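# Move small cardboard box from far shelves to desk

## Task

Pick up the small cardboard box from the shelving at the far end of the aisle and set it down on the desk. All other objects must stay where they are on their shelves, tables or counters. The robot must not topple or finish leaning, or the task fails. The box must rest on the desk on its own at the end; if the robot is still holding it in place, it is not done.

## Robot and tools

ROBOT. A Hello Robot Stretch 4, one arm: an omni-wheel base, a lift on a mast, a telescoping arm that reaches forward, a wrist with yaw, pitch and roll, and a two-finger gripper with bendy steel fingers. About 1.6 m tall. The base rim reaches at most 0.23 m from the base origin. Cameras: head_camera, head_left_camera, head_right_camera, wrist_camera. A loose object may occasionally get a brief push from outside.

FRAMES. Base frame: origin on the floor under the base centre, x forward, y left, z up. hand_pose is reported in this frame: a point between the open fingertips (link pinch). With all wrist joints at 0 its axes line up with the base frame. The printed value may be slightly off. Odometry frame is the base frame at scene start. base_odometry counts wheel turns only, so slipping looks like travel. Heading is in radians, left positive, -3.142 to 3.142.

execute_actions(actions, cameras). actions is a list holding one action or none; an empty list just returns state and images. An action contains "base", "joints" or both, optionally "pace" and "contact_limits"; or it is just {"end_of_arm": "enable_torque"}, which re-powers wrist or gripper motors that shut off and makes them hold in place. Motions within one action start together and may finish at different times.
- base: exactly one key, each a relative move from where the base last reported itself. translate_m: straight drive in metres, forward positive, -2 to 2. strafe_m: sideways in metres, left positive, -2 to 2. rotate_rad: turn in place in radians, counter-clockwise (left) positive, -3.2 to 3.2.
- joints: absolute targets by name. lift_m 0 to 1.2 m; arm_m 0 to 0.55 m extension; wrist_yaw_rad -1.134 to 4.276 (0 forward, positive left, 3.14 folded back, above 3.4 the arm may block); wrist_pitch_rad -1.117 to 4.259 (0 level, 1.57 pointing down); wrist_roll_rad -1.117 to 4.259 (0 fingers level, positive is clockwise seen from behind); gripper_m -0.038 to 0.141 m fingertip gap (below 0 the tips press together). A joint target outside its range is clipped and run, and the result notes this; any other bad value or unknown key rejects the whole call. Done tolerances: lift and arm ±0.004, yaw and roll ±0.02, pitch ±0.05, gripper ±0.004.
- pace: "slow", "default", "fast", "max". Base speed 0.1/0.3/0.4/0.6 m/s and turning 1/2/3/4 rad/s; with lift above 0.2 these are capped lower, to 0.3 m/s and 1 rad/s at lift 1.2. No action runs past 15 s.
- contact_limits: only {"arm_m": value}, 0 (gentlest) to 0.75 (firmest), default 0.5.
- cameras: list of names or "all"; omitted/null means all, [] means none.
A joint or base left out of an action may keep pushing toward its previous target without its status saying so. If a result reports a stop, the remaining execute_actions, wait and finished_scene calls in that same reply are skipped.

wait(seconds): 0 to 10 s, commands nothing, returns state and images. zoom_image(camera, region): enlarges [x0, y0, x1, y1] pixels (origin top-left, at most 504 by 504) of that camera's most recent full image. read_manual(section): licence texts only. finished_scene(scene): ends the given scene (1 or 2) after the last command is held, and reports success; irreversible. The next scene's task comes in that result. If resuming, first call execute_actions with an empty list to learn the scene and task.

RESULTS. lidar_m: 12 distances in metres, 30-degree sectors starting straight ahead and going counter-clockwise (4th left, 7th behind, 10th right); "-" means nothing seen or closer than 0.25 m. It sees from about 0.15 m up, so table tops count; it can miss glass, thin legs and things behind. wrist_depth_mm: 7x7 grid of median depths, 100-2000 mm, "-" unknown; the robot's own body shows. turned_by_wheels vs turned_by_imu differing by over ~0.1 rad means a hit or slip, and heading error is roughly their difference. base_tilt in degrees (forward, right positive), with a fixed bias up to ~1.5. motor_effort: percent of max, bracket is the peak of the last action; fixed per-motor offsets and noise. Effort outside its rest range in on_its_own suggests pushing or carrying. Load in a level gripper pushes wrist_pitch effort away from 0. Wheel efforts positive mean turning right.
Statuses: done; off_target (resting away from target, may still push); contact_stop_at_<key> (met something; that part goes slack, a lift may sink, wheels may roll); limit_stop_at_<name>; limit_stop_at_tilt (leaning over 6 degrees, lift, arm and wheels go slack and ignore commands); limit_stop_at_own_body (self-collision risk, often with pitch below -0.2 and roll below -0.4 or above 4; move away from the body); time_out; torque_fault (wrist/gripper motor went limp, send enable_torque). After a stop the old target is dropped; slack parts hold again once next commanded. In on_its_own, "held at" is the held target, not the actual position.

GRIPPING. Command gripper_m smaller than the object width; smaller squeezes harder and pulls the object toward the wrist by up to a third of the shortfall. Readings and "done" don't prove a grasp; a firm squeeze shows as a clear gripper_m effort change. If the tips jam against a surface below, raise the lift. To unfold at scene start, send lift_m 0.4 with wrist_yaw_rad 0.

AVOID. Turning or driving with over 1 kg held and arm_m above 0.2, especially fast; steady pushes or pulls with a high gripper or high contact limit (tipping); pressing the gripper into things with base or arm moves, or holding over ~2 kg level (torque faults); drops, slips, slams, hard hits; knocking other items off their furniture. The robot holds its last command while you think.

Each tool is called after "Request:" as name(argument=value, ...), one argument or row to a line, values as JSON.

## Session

Request:
execute_actions(
  actions=[],
)

Scene clock: 0.00 s.
base_odometry: x=+0.000 y=+0.000 heading=+0.000 (m, m, rad; odometry frame)
turned_by_wheels: +0.000 (rad since the last result)
turned_by_imu: +0.000 (rad since the last result)
base_tilt: forward=+0.6 right=+0.5 (deg)
lidar_m: 1.36 2.28 2.32 1.11 1.02 1.04 1.48 1.36 1.41 1.84 1.03 1.28
base_status: not commanded
joint_positions: lift_m=+0.243 arm_m=-0.001 wrist_yaw_rad=+3.042 wrist_pitch_rad=+0.000 wrist_roll_rad=+0.011 gripper_m=+0.057
joint_status: not commanded
motor_effort: lift_m=+18 arm_m=+0 wrist_yaw_rad=+1 wrist_pitch_rad=-8 wrist_roll_rad=+0 gripper_m=+1 wheel_0=+0 wheel_1=+0 wheel_2=+0 (%)
hand_pose: x=-0.1083 y=+0.1157 z=+0.4209 quat_wxyz=(+0.050, +0.000, +0.005, +0.999) (m; base frame)
wrist_depth_mm: 112 137 1661 - - 1138 1060 / 110 137 1708 - - 1464 1499 / 118 142 1756 - - 1756 1576 / 136 246 1661 - - 1808 1576 / 1281 1499 1661 - - 1708 1576 / 1255 1366 198 1499 191 1397 1499 / 991 931 1060 - 1025 1042 1060
pictures: head_camera, head_left_camera, head_right_camera, wrist_camera
Images, in order (width x height): head_camera 420x560, head_left_camera 420x672, head_right_camera 420x672, wrist_camera 616x392.

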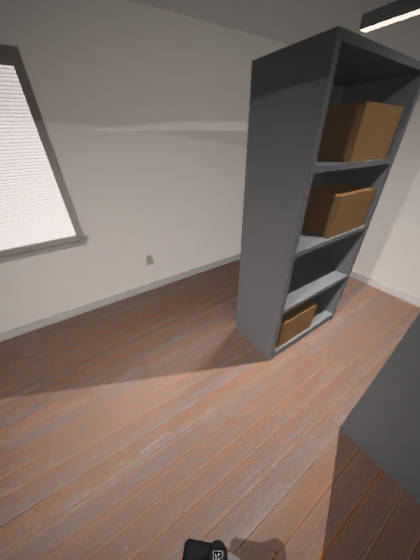

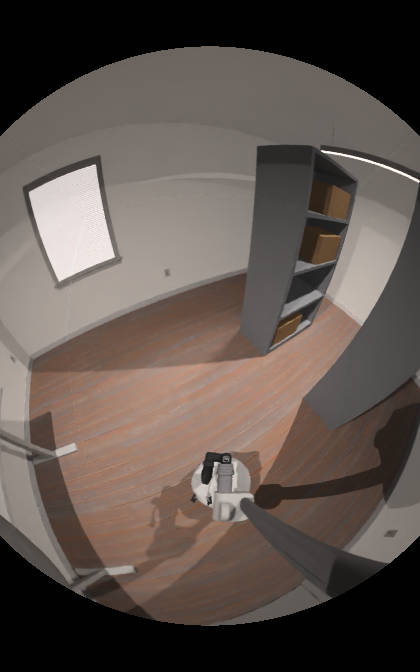

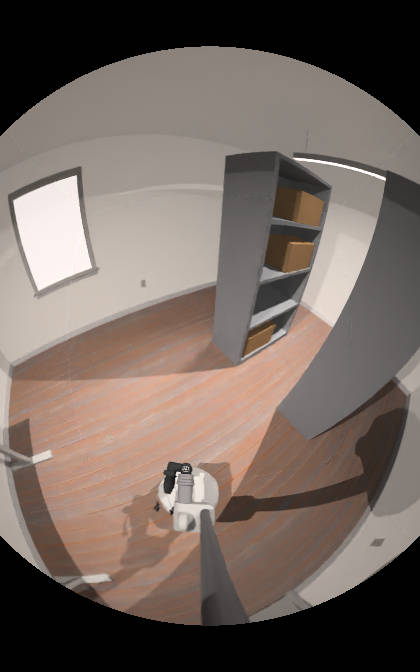

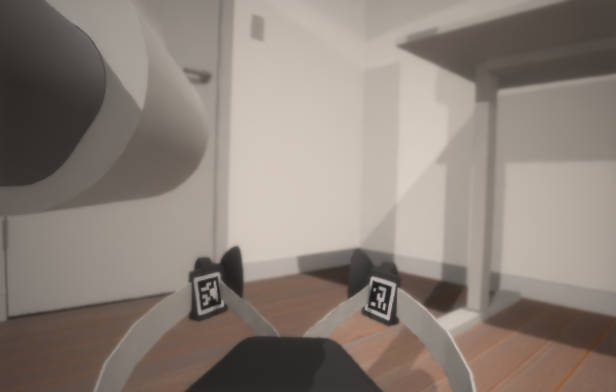

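Request:
execute_actions(
  actions=[
    {"base": {"rotate_rad": -0.97}, "joints": {"lift_m": 0.4, "wrist_yaw_rad": 1.6}, "pace": "fast"},
  ],
  cameras=["head_camera"],
)

Scene clock: 3.87 s.
base_odometry: x=+0.000 y=+0.000 heading=-0.970 (m, m, rad; odometry frame)
turned_by_wheels: -0.970 (rad since the last result)
turned_by_imu: -0.965 (rad since the last result)
base_tilt: forward=+0.6 right=+0.5 (deg)
lidar_m: 1.02 1.29 1.46 2.28 2.35 1.10 1.02 1.06 1.43 1.34 1.44 1.10
base_status: done
joint_positions: lift_m=+0.400 arm_m=-0.001 wrist_yaw_rad=+1.600 wrist_pitch_rad=+0.000 wrist_roll_rad=+0.011 gripper_m=+0.057
joint_status: all done
motor_effort: lift_m=+21(23) arm_m=+0(0) wrist_yaw_rad=+1(5) wrist_pitch_rad=-9(7) wrist_roll_rad=+0(1) gripper_m=-7(6) wheel_0=+0(7) wheel_1=-1(17) wheel_2=-1(8) (%)
hand_pose: x=+0.2490 y=+0.2909 z=+0.5779 quat_wxyz=(+0.697, +0.004, +0.004, +0.717) (m; base frame)
wrist_depth_mm: - - - - - - - / - - - - - - - / - - - - - - - / - - - - - - - / - - - - - - - / 1863 1863 198 1983 191 - 1708 / 1308 1229 1430 - 1336 1366 1255
pictures: head_camera
Images, in order (width x height): head_camera 420x560.

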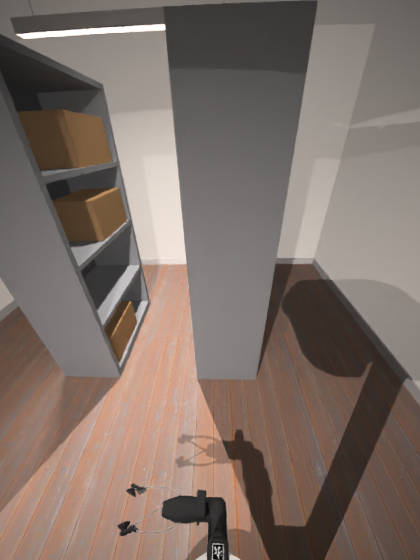

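Request:
execute_actions(
  actions=[
    {"base": {"strafe_m": 0.455}, "joints": {"wrist_yaw_rad": 0.0, "wrist_roll_rad": 0.0}, "pace": "max"},
  ],
  cameras=["head_camera", "wrist_camera"],
)

Scene clock: 6.67 s.
base_odometry: x=+0.375 y=+0.257 heading=-0.970 (m, m, rad; odometry frame)
turned_by_wheels: +0.000 (rad since the last result)
turned_by_imu: -0.002 (rad since the last result)
base_tilt: forward=+0.6 right=+0.5 (deg)
lidar_m: 1.07 1.07 1.95 1.83 1.92 1.10 1.03 1.09 1.46 1.80 1.90 1.06
base_status: done
joint_positions: lift_m=+0.400 arm_m=-0.001 wrist_yaw_rad=+0.000 wrist_pitch_rad=+0.000 wrist_roll_rad=+0.000 gripper_m=+0.057
joint_status: all done
motor_effort: lift_m=+21(21) arm_m=+0(0) wrist_yaw_rad=+0(6) wrist_pitch_rad=-7(8) wrist_roll_rad=-2(1) gripper_m=-3(5) wheel_0=-1(8) wheel_1=+1(10) wheel_2=+0(3) (%)
hand_pose: x=+0.4586 y=-0.0873 z=+0.5779 quat_wxyz=(+1.000, +0.000, +0.000, +0.000) (m; base frame)
wrist_depth_mm: 798 931 - - 842 820 820 / 809 1229 - - 842 831 831 / 820 1708 - - 831 842 831 / 820 1182 - - 831 842 842 / 820 1255 - - 831 831 842 / 831 831 198 1863 191 842 854 / 820 831 1366 - 842 854 854
pictures: head_camera, wrist_camera
Images, in order (width x height): head_camera 420x560, wrist_camera 616x392.

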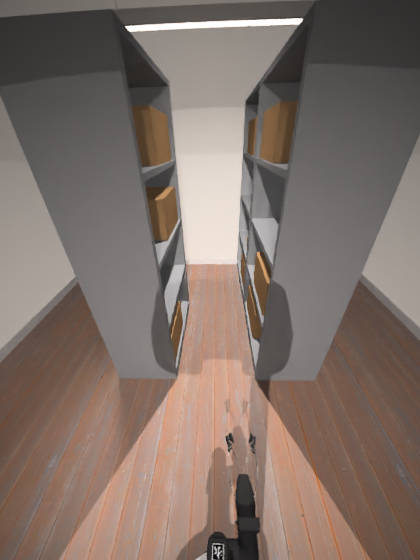

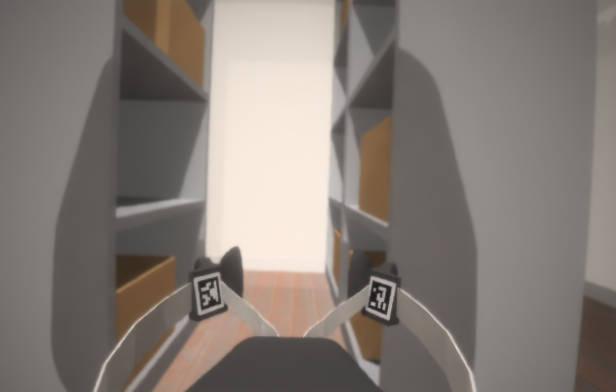

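Request:
zoom_image(
  camera="wrist_camera",
  region=[90, 0, 420, 300],
)

Request:
zoom_image(
  camera="head_camera",
  region=[120, 60, 320, 400],
)

Request:
execute_actions(
  actions=[],
  cameras=["head_left_camera", "head_right_camera"],
)

Region (90, 0, 420, 300) of wrist_camera's 616x392 image, scaled by 1.527; it fills the top 458 rows of this view, and the rest is white.

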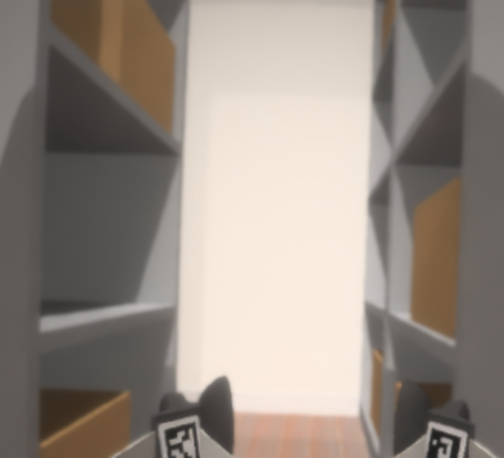

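Region (120, 60, 320, 400) of head_camera's 420x560 image, scaled by 1.482, with more detail than that image has; it fills the left 296 columns of this view, and the rest is white.

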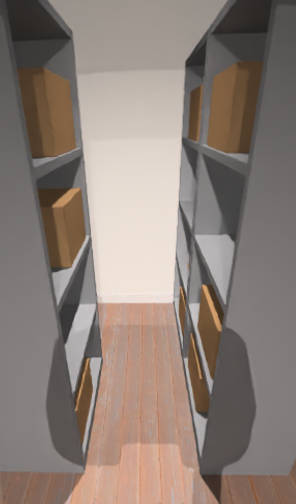

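Scene clock: 8.20 s.
base_odometry: x=+0.375 y=+0.257 heading=-0.970 (m, m, rad; odometry frame)
turned_by_wheels: +0.000 (rad since the last result)
turned_by_imu: +0.000 (rad since the last result)
base_tilt: forward=+0.6 right=+0.5 (deg)
lidar_m: 1.10 1.09 1.92 1.82 1.90 1.09 1.03 1.07 1.44 1.81 1.90 1.05
base_status: done
joint_positions: lift_m=+0.400 arm_m=-0.001 wrist_yaw_rad=+0.000 wrist_pitch_rad=+0.000 wrist_roll_rad=+0.000 gripper_m=+0.057
joint_status: all done
motor_effort: lift_m=+21(21) arm_m=+0(0) wrist_yaw_rad=+0(6) wrist_pitch_rad=-8(8) wrist_roll_rad=-2(1) gripper_m=-2(5) wheel_0=-1(8) wheel_1=+1(10) wheel_2=+0(3) (%)
hand_pose: x=+0.4586 y=-0.0873 z=+0.5779 quat_wxyz=(+1.000, +0.000, +0.000, +0.000) (m; base frame)
wrist_depth_mm: 788 946 - - 842 820 820 / 809 1229 - - 842 831 831 / 809 1661 - - 831 842 831 / 809 1182 - - 831 842 842 / 820 1255 - - 842 842 854 / 831 831 198 1921 191 854 854 / 831 831 1366 - 866 842 854
pictures: head_left_camera, head_right_camera
Images, in order (width x height): head_left_camera 420x672, head_right_camera 420x672.

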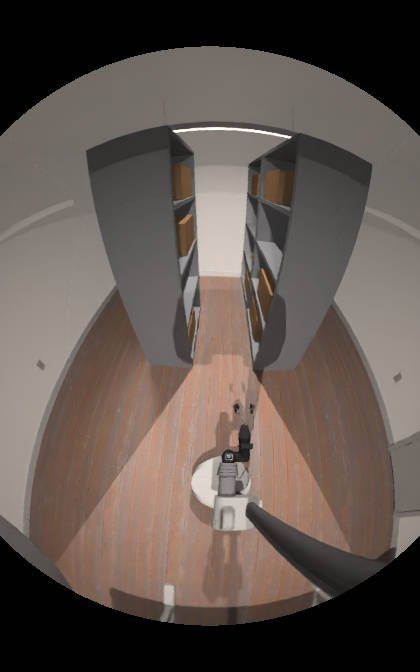

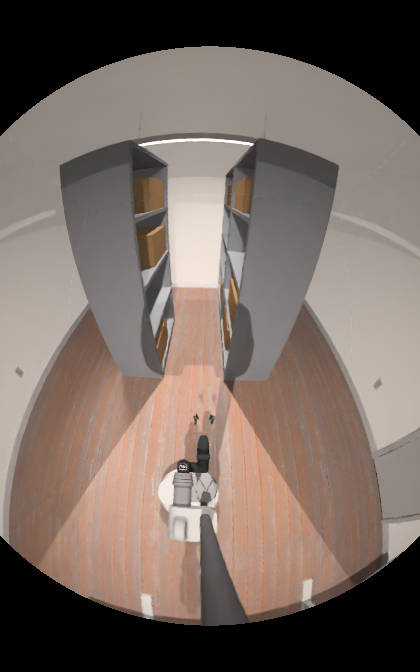

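Request:
execute_actions(
  actions=[
    {"base": {"translate_m": 1.25}, "pace": "max"},
  ],
)

Scene clock: 14.50 s.
base_odometry: x=+1.082 y=-0.774 heading=-0.970 (m, m, rad; odometry frame)
turned_by_wheels: +0.000 (rad since the last result)
turned_by_imu: -0.006 (rad since the last result)
base_tilt: forward=+0.7 right=+0.5 (deg)
lidar_m: 1.02 0.47 0.31 0.29 0.30 2.68 3.07 2.47 0.26 0.25 0.25 0.37
base_status: done
joint_positions: lift_m=+0.400 arm_m=-0.001 wrist_yaw_rad=+0.000 wrist_pitch_rad=+0.000 wrist_roll_rad=+0.000 gripper_m=+0.057
joint_status: not commanded
motor_effort: lift_m=+21(21) arm_m=+0(0) wrist_yaw_rad=+0(0) wrist_pitch_rad=-7(7) wrist_roll_rad=+0(1) gripper_m=-4(6) wheel_0=-2(7) wheel_1=+0(13) wheel_2=+0(13) (%)
hand_pose: x=+0.4586 y=-0.0874 z=+0.5779 quat_wxyz=(+1.000, +0.000, +0.000, +0.000) (m; base frame)
wrist_depth_mm: 1336 1397 1430 1397 931 459 462 / 1397 1430 1430 1430 1255 462 466 / 1366 1430 1430 1430 1397 462 466 / 1397 1430 1430 1499 1430 466 469 / 1430 1430 1430 1499 634 469 469 / 1397 1464 196 1464 191 379 310 / 1255 1205 1336 - 741 477 273
pictures: head_camera, head_left_camera, head_right_camera, wrist_camera
Images, in order (width x height): head_camera 420x560, head_left_camera 420x672, head_right_camera 420x672, wrist_camera 616x392.

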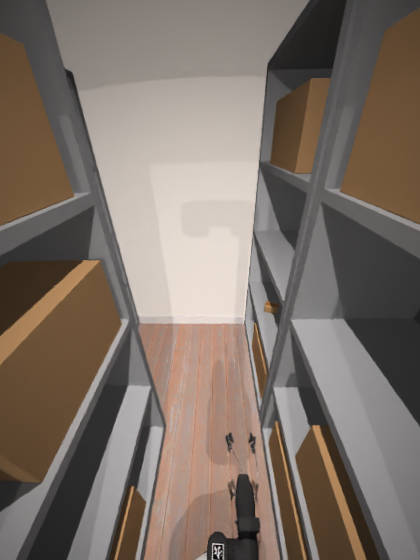

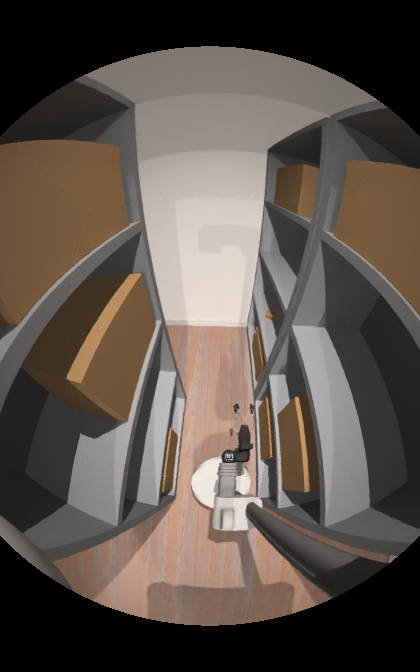

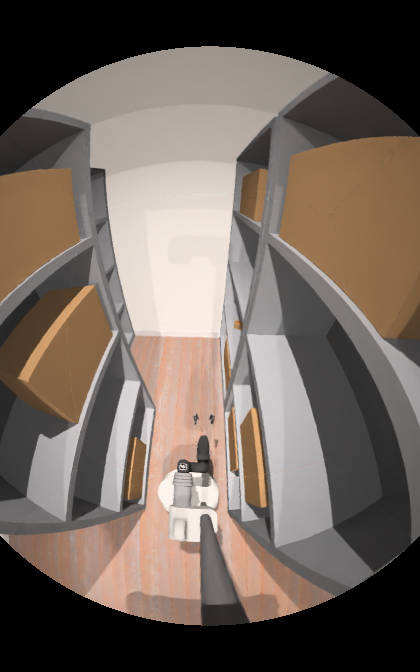

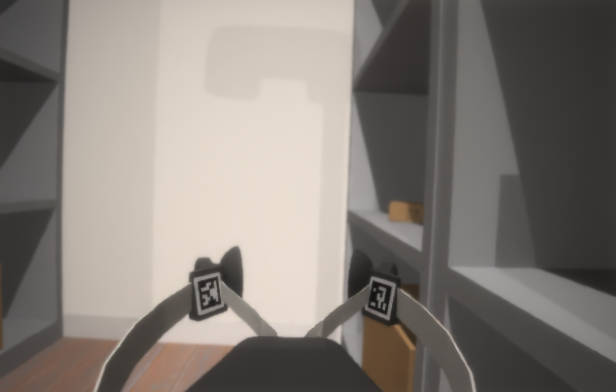

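Request:
zoom_image(
  camera="head_camera",
  region=[230, 260, 320, 360],
)

Request:
zoom_image(
  camera="wrist_camera",
  region=[330, 160, 470, 280],
)

Region (230, 260, 320, 360) of head_camera's 420x560 image, scaled by 5.040, with more detail than that image has; it fills the left 454 columns of this view, and the rest is white.

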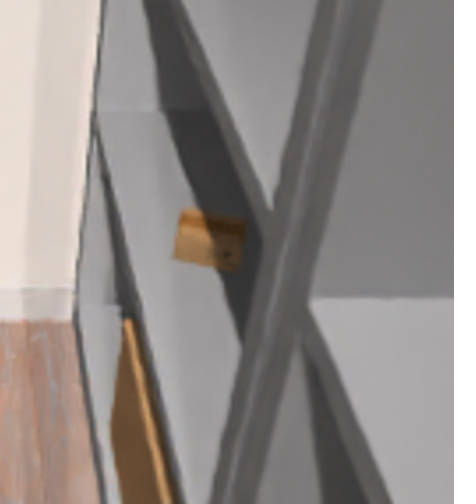

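Region (330, 160, 470, 280) of wrist_camera's 616x392 image, scaled by 3.600; it fills the top 432 rows of this view, and the rest is white.

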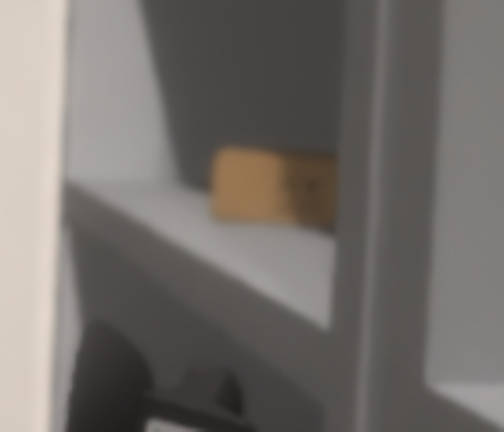

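Request:
execute_actions(
  actions=[
    {"base": {"rotate_rad": 0.052}, "pace": "fast"},
  ],
  cameras=[],
)

Request:
execute_actions(
  actions=[
    {"base": {"translate_m": 0.68}, "joints": {"lift_m": 0.56, "wrist_pitch_rad": 0.35, "gripper_m": 0.141}, "pace": "fast"},
  ],
)

Scene clock: 19.30 s.
base_odometry: x=+1.082 y=-0.774 heading=-0.918 (m, m, rad; odometry frame)
turned_by_wheels: +0.052 (rad since the last result)
turned_by_imu: +0.051 (rad since the last result)
base_tilt: forward=+0.7 right=+0.5 (deg)
lidar_m: 1.27 0.41 0.31 0.29 0.33 2.80 3.09 3.09 0.26 0.25 0.25 0.38
base_status: done
joint_positions: lift_m=+0.400 arm_m=-0.001 wrist_yaw_rad=+0.000 wrist_pitch_rad=+0.000 wrist_roll_rad=+0.000 gripper_m=+0.057
joint_status: not commanded
motor_effort: lift_m=+21(21) arm_m=+0(0) wrist_yaw_rad=+0(1) wrist_pitch_rad=-7(7) wrist_roll_rad=-1(0) gripper_m=-8(5) wheel_0=+0(5) wheel_1=+0(4) wheel_2=+1(4) (%)
hand_pose: x=+0.4586 y=-0.0874 z=+0.5779 quat_wxyz=(+1.000, +0.000, +0.000, +0.000) (m; base frame)
wrist_depth_mm: 1430 1430 1464 1430 1366 466 439 / 1397 1464 1464 1464 1366 466 442 / 1397 1430 1464 1464 1366 462 442 / 1397 1464 1464 1430 1430 459 445 / 1430 1464 1499 1464 960 452 449 / 1397 1499 198 1499 191 455 334 / 1205 1205 1366 - 960 459 455
pictures: none
No camera images: the call's "cameras" was empty. Leave "cameras" out to get every camera's image.

Scene clock: 22.37 s.
base_odometry: x=+1.495 y=-1.314 heading=-0.918 (m, m, rad; odometry frame)
turned_by_wheels: +0.000 (rad since the last result)
turned_by_imu: -0.004 (rad since the last result)
base_tilt: forward=+0.6 right=+0.5 (deg)
lidar_m: 0.97 1.02 0.75 0.26 0.29 0.43 3.81 0.41 0.29 0.27 0.27 0.43
base_status: done
joint_positions: lift_m=+0.560 arm_m=-0.001 wrist_yaw_rad=+0.000 wrist_pitch_rad=+0.352 wrist_roll_rad=+0.000 gripper_m=+0.141
joint_status: all done
motor_effort: lift_m=+21(23) arm_m=+0(0) wrist_yaw_rad=+0(0) wrist_pitch_rad=-8(8) wrist_roll_rad=+0(1) gripper_m=+1(1) wheel_0=+0(4) wheel_1=-1(4) wheel_2=+0(14) (%)
hand_pose: x=+0.4409 y=-0.0874 z=+0.6384 quat_wxyz=(+0.985, +0.000, +0.175, +0.000) (m; base frame)
wrist_depth_mm: 715 699 691 691 683 640 640 / 750 732 732 732 723 676 661 / 788 788 778 778 768 707 699 / 854 831 809 798 820 654 654 / 904 866 866 866 842 496 469 / 976 198 917 904 866 427 373 / 946 946 960 - 917 891 340
pictures: head_camera, head_left_camera, head_right_camera, wrist_camera
Images, in order (width x height): head_camera 420x560, head_left_camera 420x672, head_right_camera 420x672, wrist_camera 616x392.

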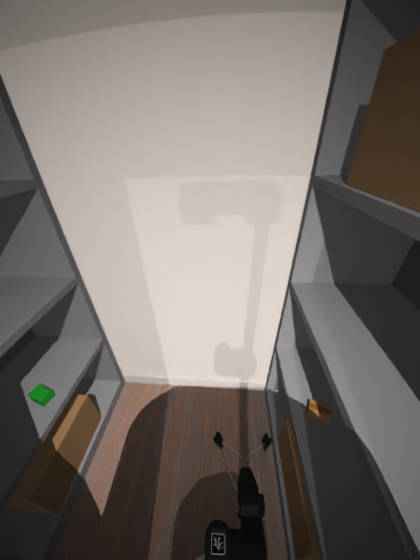

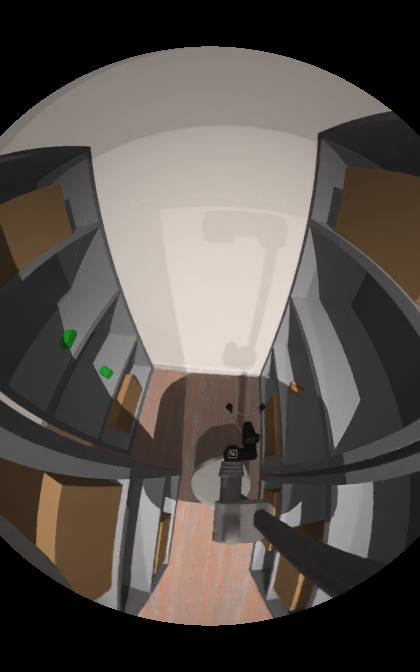

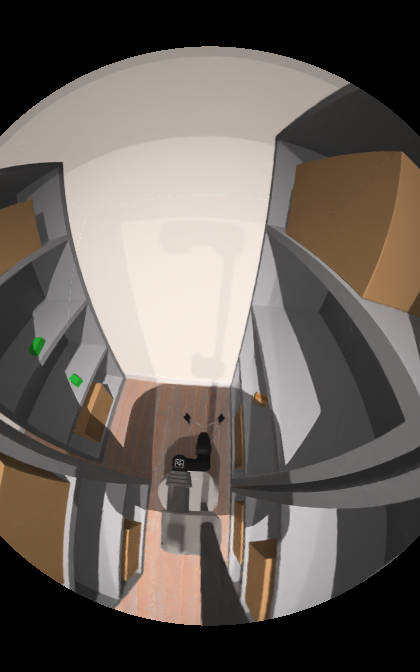

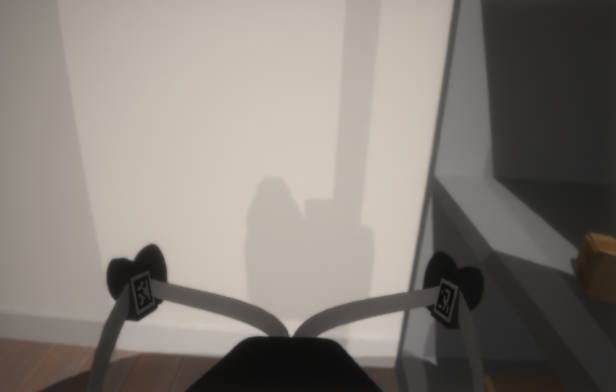

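Request:
zoom_image(
  camera="head_camera",
  region=[200, 330, 380, 480],
)

Request:
zoom_image(
  camera="wrist_camera",
  region=[416, 160, 616, 392],
)

Region (200, 330, 380, 480) of head_camera's 420x560 image, scaled by 2.800, with more detail than that image has.

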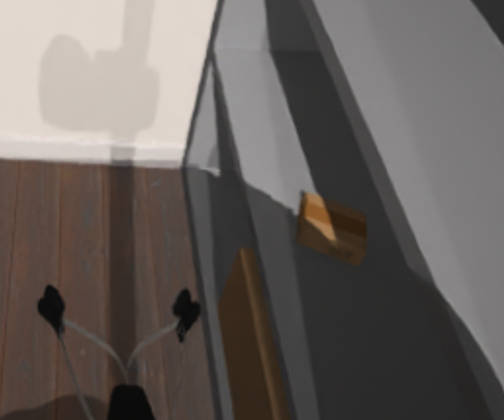

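Region (416, 160, 616, 392) of wrist_camera's 616x392 image, scaled by 2.172; it fills the left 434 columns of this view, and the rest is white.

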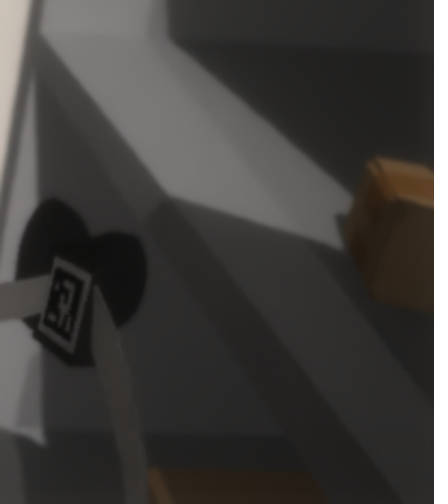

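Request:
execute_actions(
  actions=[
    {"base": {"rotate_rad": -0.634}, "joints": {"wrist_yaw_rad": 0.276, "arm_m": 0.2}},
  ],
  cameras=["head_camera", "head_right_camera", "wrist_camera"],
)

Scene clock: 30.37 s.
base_odometry: x=+1.495 y=-1.314 heading=-1.553 (m, m, rad; odometry frame)
turned_by_wheels: -0.634 (rad since the last result)
turned_by_imu: -0.632 (rad since the last result)
base_tilt: forward=+0.6 right=+0.6 (deg)
lidar_m: 0.37 0.90 1.00 0.78 0.28 0.29 0.39 2.97 0.45 0.28 0.26 0.28
base_status: done
joint_positions: lift_m=+0.560 arm_m=+0.198 wrist_yaw_rad=+0.276 wrist_pitch_rad=+0.352 wrist_roll_rad=+0.000 gripper_m=+0.141
joint_status: all done
motor_effort: lift_m=+21(21) arm_m=+9(8) wrist_yaw_rad=+1(7) wrist_pitch_rad=-7(7) wrist_roll_rad=-2(1) gripper_m=+2(3) wheel_0=-1(5) wheel_1=+0(8) wheel_2=-1(7) (%)
hand_pose: x=+0.6537 y=-0.0103 z=+0.6384 quat_wxyz=(+0.975, -0.024, +0.174, +0.135) (m; base frame)
wrist_depth_mm: 525 549 544 585 634 559 455 / 539 574 569 609 661 574 459 / 574 609 603 654 707 585 462 / 603 647 591 609 615 574 473 / 634 668 442 449 455 462 445 / 676 198 325 282 293 334 364 / 707 768 298 - 296 297 301
pictures: head_camera, head_right_camera, wrist_camera
Images, in order (width x height): head_camera 420x560, head_right_camera 420x672, wrist_camera 616x392.

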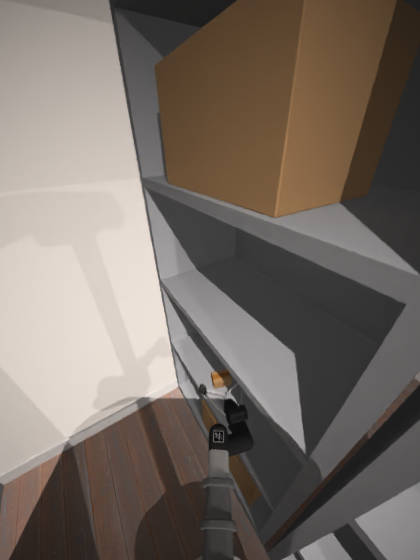

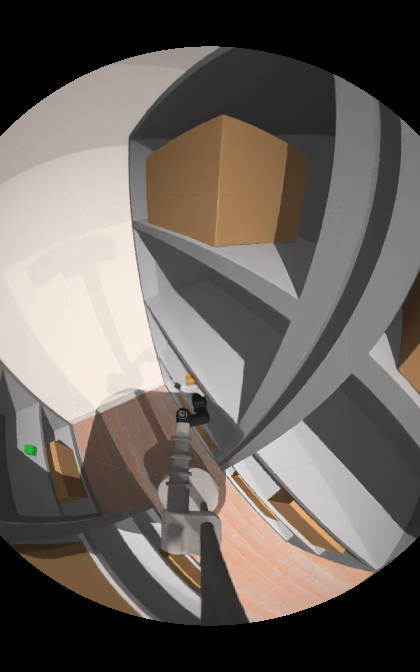

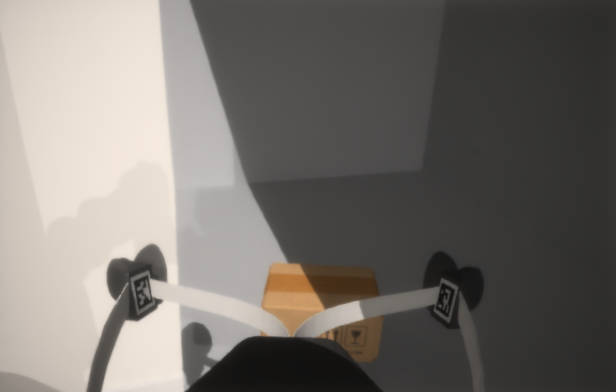

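Request:
zoom_image(
  camera="wrist_camera",
  region=[100, 220, 500, 392],
)

Region (100, 220, 500, 392) of wrist_camera's 616x392 image, scaled by 1.260; it fills the top 217 rows of this view, and the rest is white.

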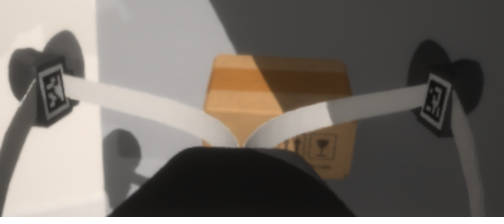

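Request:
execute_actions(
  actions=[
    {"joints": {"lift_m": 0.491, "arm_m": 0.258}, "contact_limits": {"arm_m": 0.25}},
  ],
  cameras=["wrist_camera"],
)

Scene clock: 34.13 s.
base_odometry: x=+1.495 y=-1.314 heading=-1.553 (m, m, rad; odometry frame)
turned_by_wheels: +0.000 (rad since the last result)
turned_by_imu: -0.001 (rad since the last result)
base_tilt: forward=+0.6 right=+0.5 (deg)
lidar_m: 0.39 0.91 0.99 0.78 0.26 0.27 0.38 2.97 0.45 0.28 0.25 0.27
base_status: not commanded
joint_positions: lift_m=+0.491 arm_m=+0.256 wrist_yaw_rad=+0.276 wrist_pitch_rad=+0.352 wrist_roll_rad=+0.000 gripper_m=+0.141
joint_status: all done
motor_effort: lift_m=+14(18) arm_m=+9(9) wrist_yaw_rad=+0(1) wrist_pitch_rad=-6(7) wrist_roll_rad=+0(1) gripper_m=+0(1) wheel_0=+0(0) wheel_1=+0(0) wheel_2=-1(1) (%)
contact_limits: arm_m 0.25
hand_pose: x=+0.7117 y=-0.0103 z=+0.5700 quat_wxyz=(+0.975, -0.024, +0.174, +0.135) (m; base frame)
wrist_depth_mm: 484 496 500 535 574 521 421 / 504 517 525 569 609 530 430 / 525 549 549 585 634 539 430 / 554 569 413 421 436 442 421 / 585 322 279 217 303 325 327 / 621 198 207 203 210 233 255 / 654 203 209 - 208 208 213
pictures: wrist_camera
Images, in order (width x height): wrist_camera 616x392.

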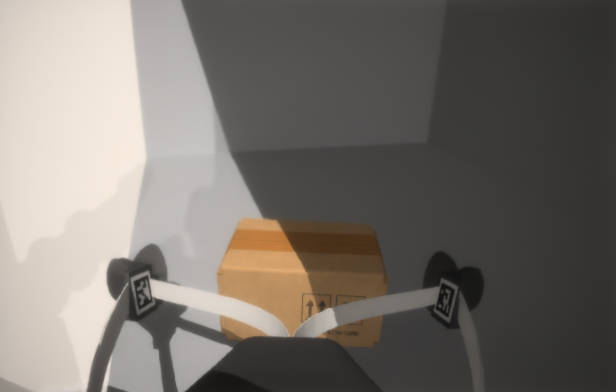

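Request:
execute_actions(
  actions=[
    {"joints": {"gripper_m": 0.045, "arm_m": 0.265}, "contact_limits": {"arm_m": 0.25}},
  ],
  cameras=["wrist_camera"],
)

Scene clock: 36.57 s.
base_odometry: x=+1.495 y=-1.314 heading=-1.553 (m, m, rad; odometry frame)
turned_by_wheels: +0.000 (rad since the last result)
turned_by_imu: -0.001 (rad since the last result)
base_tilt: forward=+0.6 right=+0.5 (deg)
lidar_m: 0.38 0.90 1.00 0.80 0.27 0.30 0.39 2.97 0.43 0.29 0.26 0.26
base_status: not commanded
joint_positions: lift_m=+0.491 arm_m=+0.263 wrist_yaw_rad=+0.276 wrist_pitch_rad=+0.353 wrist_roll_rad=+0.000 gripper_m=+0.046
joint_status: all done
motor_effort: lift_m=+14(14) arm_m=+9(9) wrist_yaw_rad=+1(1) wrist_pitch_rad=-9(9) wrist_roll_rad=-2(0) gripper_m=-25(27) wheel_0=-1(0) wheel_1=+0(0) wheel_2=+0(1) (%)
contact_limits: arm_m 0.25
hand_pose: x=+0.7186 y=-0.0104 z=+0.5698 quat_wxyz=(+0.975, -0.024, +0.174, +0.135) (m; base frame)
wrist_depth_mm: 477 484 496 530 569 521 418 / 500 508 525 564 609 530 427 / 525 539 544 580 615 539 427 / 549 564 410 424 430 439 415 / 585 336 214 207 303 322 327 / 615 180 185 184 182 253 253 / 640 200 196 - 200 204 212
pictures: wrist_camera
Images, in order (width x height): wrist_camera 616x392.

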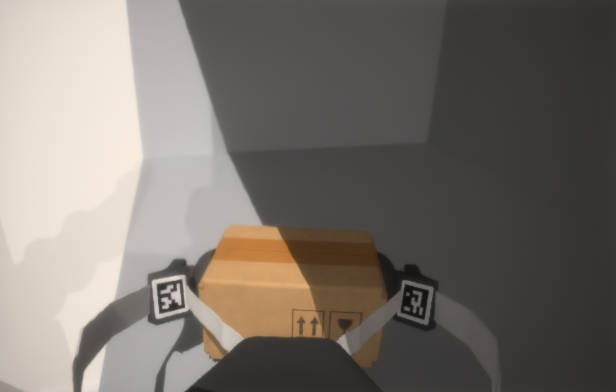

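Request:
execute_actions(
  actions=[
    {"base": {"rotate_rad": 0.596}, "joints": {"lift_m": 0.55, "arm_m": 0.0}},
  ],
  cameras=["head_camera", "wrist_camera"],
)

Scene clock: 40.63 s.
base_odometry: x=+1.495 y=-1.314 heading=-0.957 (m, m, rad; odometry frame)
turned_by_wheels: +0.596 (rad since the last result)
turned_by_imu: +0.591 (rad since the last result)
base_tilt: forward=+0.7 right=+0.5 (deg)
lidar_m: 0.97 1.01 0.77 0.27 0.30 0.43 - 0.41 0.29 0.26 0.25 0.41
base_status: done
joint_positions: lift_m=+0.550 arm_m=+0.002 wrist_yaw_rad=+0.276 wrist_pitch_rad=+0.353 wrist_roll_rad=+0.000 gripper_m=+0.046
joint_status: all done
motor_effort: lift_m=+22(24) arm_m=-9(10) wrist_yaw_rad=+1(3) wrist_pitch_rad=-9(10) wrist_roll_rad=-1(1) gripper_m=-21(27) wheel_0=+0(5) wheel_1=+1(7) wheel_2=-1(6) (%)
hand_pose: x=+0.4567 y=-0.0104 z=+0.6280 quat_wxyz=(+0.975, -0.024, +0.174, +0.135) (m; base frame)
wrist_depth_mm: 831 788 741 699 661 627 597 / 878 842 778 732 683 654 615 / 931 891 820 768 732 683 615 / 976 946 878 820 768 715 621 / 1042 1025 215 208 788 759 676 / 1042 181 185 183 182 778 707 / 917 931 917 - 891 788 750
pictures: head_camera, wrist_camera
Images, in order (width x height): head_camera 420x560, wrist_camera 616x392.

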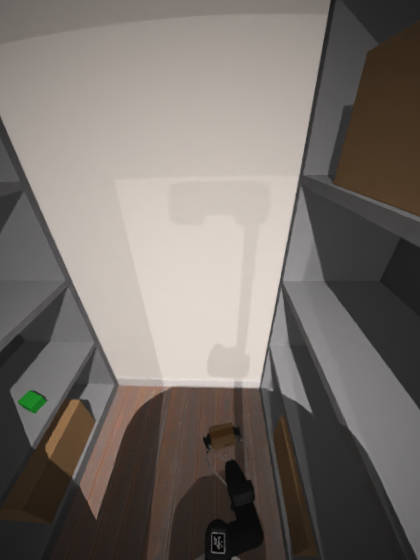

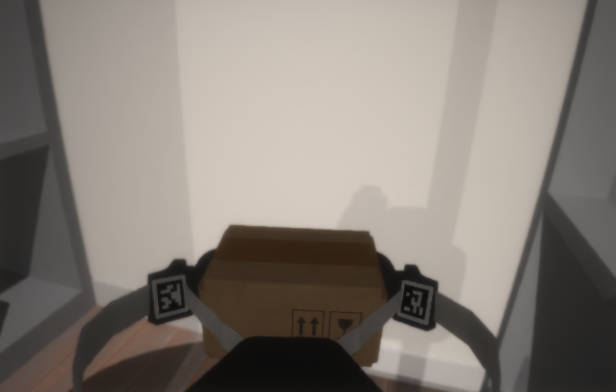

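Request:
execute_actions(
  actions=[],
  cameras=[],
)

Scene clock: 40.83 s.
base_odometry: x=+1.495 y=-1.314 heading=-0.957 (m, m, rad; odometry frame)
turned_by_wheels: +0.000 (rad since the last result)
turned_by_imu: +0.000 (rad since the last result)
base_tilt: forward=+0.7 right=+0.6 (deg)
lidar_m: 0.97 1.00 0.76 0.27 0.30 0.42 - 0.41 0.29 0.25 0.27 0.40
base_status: done
joint_positions: lift_m=+0.550 arm_m=+0.002 wrist_yaw_rad=+0.276 wrist_pitch_rad=+0.353 wrist_roll_rad=+0.000 gripper_m=+0.046
joint_status: all done
motor_effort: lift_m=+22(24) arm_m=-9(10) wrist_yaw_rad=+1(3) wrist_pitch_rad=-10(10) wrist_roll_rad=-1(1) gripper_m=-20(27) wheel_0=+0(5) wheel_1=+1(7) wheel_2=-1(6) (%)
hand_pose: x=+0.4567 y=-0.0104 z=+0.6280 quat_wxyz=(+0.975, -0.024, +0.174, +0.135) (m; base frame)
wrist_depth_mm: 831 798 741 707 668 627 597 / 866 842 778 723 699 654 615 / 931 891 842 778 732 691 621 / 991 960 878 831 768 723 627 / 1060 1025 214 208 778 759 676 / 1025 180 185 184 182 778 715 / 904 931 904 - 904 768 741
pictures: none
No camera images: the call's "cameras" was empty. Leave "cameras" out to get every camera's image.

Request:
execute_actions(
  actions=[
    {"base": {"translate_m": -2.0}, "joints": {"lift_m": 0.6}, "pace": "max"},
  ],
  cameras=["head_left_camera", "wrist_camera"],
)

Scene clock: 51.03 s.
base_odometry: x=+0.342 y=+0.320 heading=-0.956 (m, m, rad; odometry frame)
turned_by_wheels: +0.000 (rad since the last result)
turned_by_imu: +0.005 (rad since the last result)
base_tilt: forward=+0.6 right=+0.5 (deg)
lidar_m: 1.16 1.16 1.93 1.83 1.91 1.01 0.96 1.00 1.42 1.79 1.92 1.13
base_status: done
joint_positions: lift_m=+0.600 arm_m=+0.002 wrist_yaw_rad=+0.276 wrist_pitch_rad=+0.353 wrist_roll_rad=+0.000 gripper_m=+0.046
joint_status: all done
motor_effort: lift_m=+20(24) arm_m=-9(9) wrist_yaw_rad=+1(1) wrist_pitch_rad=-9(11) wrist_roll_rad=-1(1) gripper_m=-23(26) wheel_0=+0(6) wheel_1=+2(12) wheel_2=+1(9) (%)
hand_pose: x=+0.4567 y=-0.0104 z=+0.6782 quat_wxyz=(+0.975, -0.024, +0.174, +0.135) (m; base frame)
wrist_depth_mm: - 946 866 1661 - - 699 / - 976 917 1756 - 1576 732 / - 1060 976 1808 - 1576 759 / 1921 1138 1060 1808 - 1366 798 / 1499 1205 215 207 1537 1229 831 / 1182 181 185 184 182 917 891 / 976 991 976 - 1008 976 931
pictures: head_left_camera, wrist_camera
Images, in order (width x height): head_left_camera 420x672, wrist_camera 616x392.

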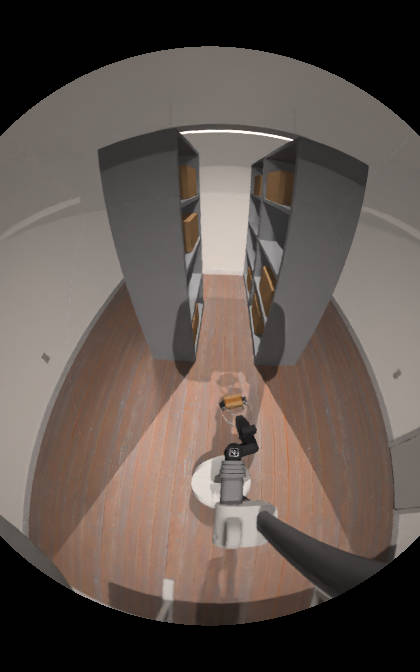

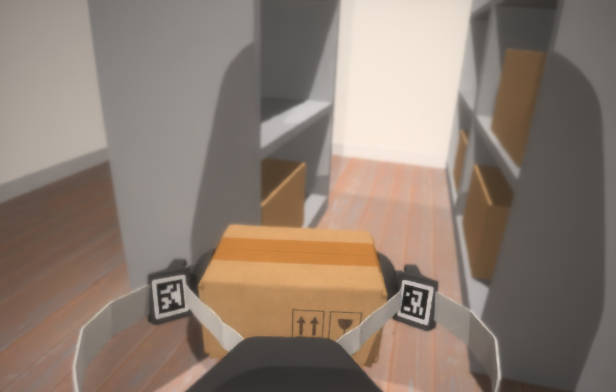

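Request:
execute_actions(
  actions=[
    {"base": {"rotate_rad": -3.0}, "joints": {"lift_m": 0.95}, "pace": "fast"},
  ],
  cameras=["head_camera", "wrist_camera"],
)

Scene clock: 53.83 s.
base_odometry: x=+0.342 y=+0.320 heading=+2.327 (m, m, rad; odometry frame)
turned_by_wheels: -3.000 (rad since the last result)
turned_by_imu: -2.982 (rad since the last result)
base_tilt: forward=+0.6 right=+0.5 (deg)
lidar_m: 0.95 1.04 1.85 1.82 2.05 1.16 1.15 1.23 1.86 1.81 2.04 0.98
base_status: done
joint_positions: lift_m=+0.950 arm_m=+0.002 wrist_yaw_rad=+0.276 wrist_pitch_rad=+0.353 wrist_roll_rad=+0.000 gripper_m=+0.046
joint_status: all done
motor_effort: lift_m=+22(23) arm_m=-9(9) wrist_yaw_rad=+2(1) wrist_pitch_rad=-12(9) wrist_roll_rad=-1(1) gripper_m=-29(25) wheel_0=+0(7) wheel_1=+1(7) wheel_2=+1(10) (%)
hand_pose: x=+0.4567 y=-0.0104 z=+1.0281 quat_wxyz=(+0.975, -0.024, +0.174, +0.135) (m; base frame)
wrist_depth_mm: 1808 1921 1661 1499 1366 1281 1160 / 1756 1921 1708 1537 1464 1336 1229 / 1808 - 1025 931 854 891 960 / 1921 - 1921 1808 1576 1464 683 / 1921 - 214 208 1618 1537 1098 / 1708 181 185 183 182 1537 1397 / 1366 1430 1397 - 1397 1464 1430
pictures: head_camera, wrist_camera
Images, in order (width x height): head_camera 420x560, wrist_camera 616x392.

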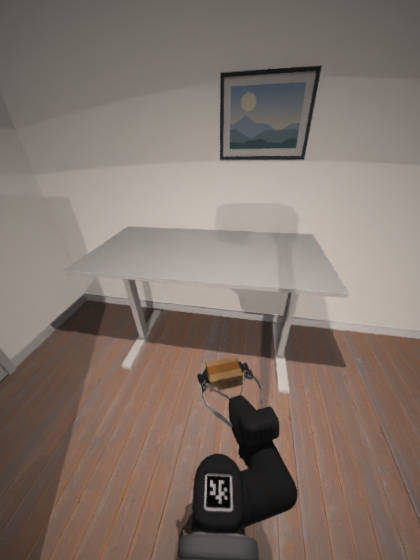

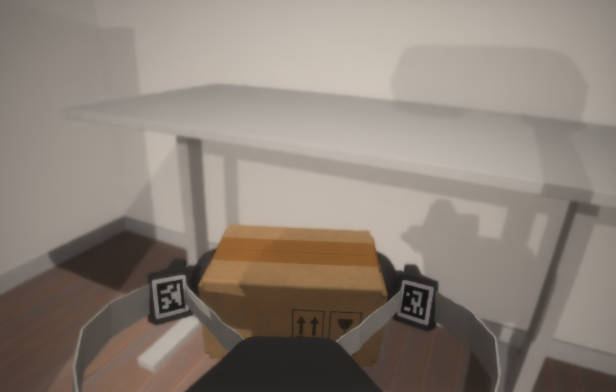

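Request:
execute_actions(
  actions=[
    {"base": {"translate_m": 0.25}, "joints": {"lift_m": 0.935, "arm_m": 0.45}, "pace": "fast"},
  ],
  cameras=["head_camera", "wrist_camera"],
)

Scene clock: 56.90 s.
base_odometry: x=+0.171 y=+0.502 heading=+2.327 (m, m, rad; odometry frame)
turned_by_wheels: +0.000 (rad since the last result)
turned_by_imu: -0.002 (rad since the last result)
base_tilt: forward=+0.7 right=+0.5 (deg)
lidar_m: 0.71 0.80 1.24 1.80 2.01 1.37 1.40 1.51 1.87 1.85 1.88 0.72
base_status: done
joint_positions: lift_m=+0.935 arm_m=+0.449 wrist_yaw_rad=+0.276 wrist_pitch_rad=+0.353 wrist_roll_rad=+0.000 gripper_m=+0.046
joint_status: all done
motor_effort: lift_m=+14(19) arm_m=+8(11) wrist_yaw_rad=+0(1) wrist_pitch_rad=-10(11) wrist_roll_rad=-1(1) gripper_m=-27(23) wheel_0=+0(3) wheel_1=+0(9) wheel_2=+1(10) (%)
hand_pose: x=+0.9037 y=-0.0103 z=+1.0137 quat_wxyz=(+0.975, -0.024, +0.174, +0.136) (m; base frame)
wrist_depth_mm: 1138 1025 917 820 741 683 640 / 1229 1042 946 866 778 715 661 / 699 707 732 750 788 723 691 / 459 469 480 492 508 517 535 / 343 351 214 208 355 375 379 / 276 181 185 183 182 296 296 / 227 232 226 - 233 238 251
pictures: head_camera, wrist_camera
Images, in order (width x height): head_camera 420x560, wrist_camera 616x392.

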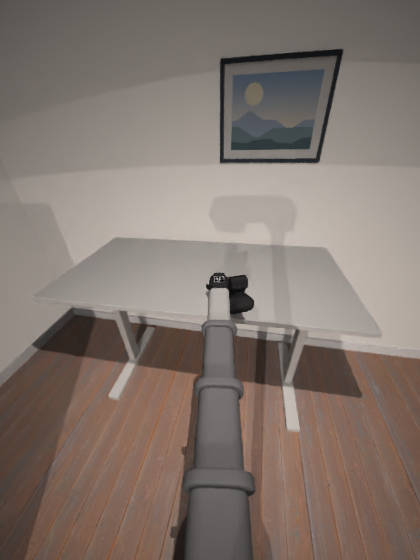

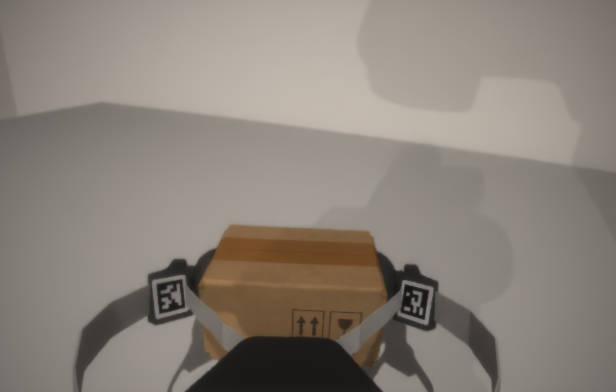

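Request:
execute_actions(
  actions=[
    {"joints": {"lift_m": 0.908}},
  ],
  cameras=["wrist_camera"],
)

Scene clock: 58.40 s.
base_odometry: x=+0.171 y=+0.502 heading=+2.327 (m, m, rad; odometry frame)
turned_by_wheels: +0.000 (rad since the last result)
turned_by_imu: +0.000 (rad since the last result)
base_tilt: forward=+0.7 right=+0.6 (deg)
lidar_m: 0.70 0.78 1.24 1.79 1.99 1.36 1.38 1.50 1.87 1.85 1.89 0.72
base_status: not commanded
joint_positions: lift_m=+0.908 arm_m=+0.449 wrist_yaw_rad=+0.276 wrist_pitch_rad=+0.353 wrist_roll_rad=+0.000 gripper_m=+0.046
joint_status: all done
motor_effort: lift_m=+14(13) arm_m=+8(8) wrist_yaw_rad=+0(0) wrist_pitch_rad=-11(10) wrist_roll_rad=+0(1) gripper_m=-25(24) wheel_0=+0(1) wheel_1=+0(0) wheel_2=+1(1) (%)
hand_pose: x=+0.9037 y=-0.0103 z=+0.9867 quat_wxyz=(+0.975, -0.024, +0.174, +0.136) (m; base frame)
wrist_depth_mm: 1138 1025 878 809 741 683 634 / 1205 1042 931 854 778 715 661 / 597 609 627 647 676 699 668 / 394 402 413 421 430 442 452 / 294 300 214 208 303 322 327 / 235 180 185 184 182 253 254 / 195 198 196 - 200 204 211
pictures: wrist_camera
Images, in order (width x height): wrist_camera 616x392.

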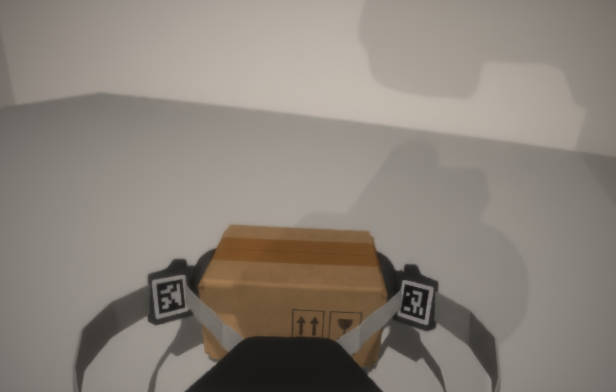

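The depth readings match the grasp again, so I'll release.

Request:
execute_actions(
  actions=[
    {"joints": {"gripper_m": 0.125}},
  ],
  cameras=["wrist_camera"],
)

Scene clock: 60.33 s.
base_odometry: x=+0.171 y=+0.502 heading=+2.327 (m, m, rad; odometry frame)
turned_by_wheels: +0.000 (rad since the last result)
turned_by_imu: -0.001 (rad since the last result)
base_tilt: forward=+0.6 right=+0.6 (deg)
lidar_m: 0.71 0.77 1.25 1.80 2.00 1.38 1.41 1.51 1.88 1.85 1.89 0.70
base_status: not commanded
joint_positions: lift_m=+0.908 arm_m=+0.449 wrist_yaw_rad=+0.276 wrist_pitch_rad=+0.353 wrist_roll_rad=+0.000 gripper_m=+0.125
joint_status: all done
motor_effort: lift_m=+14(14) arm_m=+8(8) wrist_yaw_rad=+0(0) wrist_pitch_rad=-7(11) wrist_roll_rad=-1(1) gripper_m=-1(26) wheel_0=+0(0) wheel_1=+0(0) wheel_2=+1(1) (%)
hand_pose: x=+0.9037 y=-0.0103 z=+0.9869 quat_wxyz=(+0.975, -0.024, +0.174, +0.136) (m; base frame)
wrist_depth_mm: 1138 1025 891 809 750 683 627 / 1229 1042 931 854 778 707 661 / 597 615 634 654 676 707 676 / 397 404 415 424 436 445 455 / 296 301 239 216 303 322 327 / 236 221 198 195 199 244 256 / 200 200 209 - 208 208 212
pictures: wrist_camera
Images, in order (width x height): wrist_camera 616x392.

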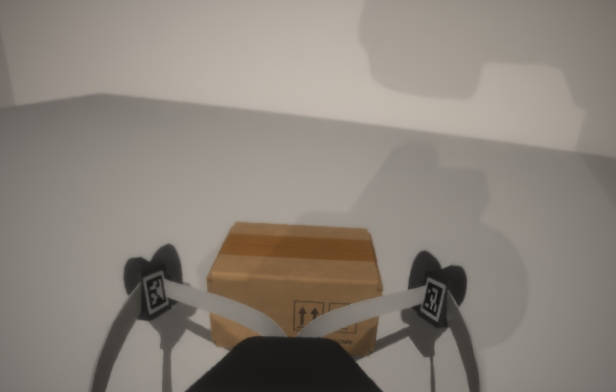

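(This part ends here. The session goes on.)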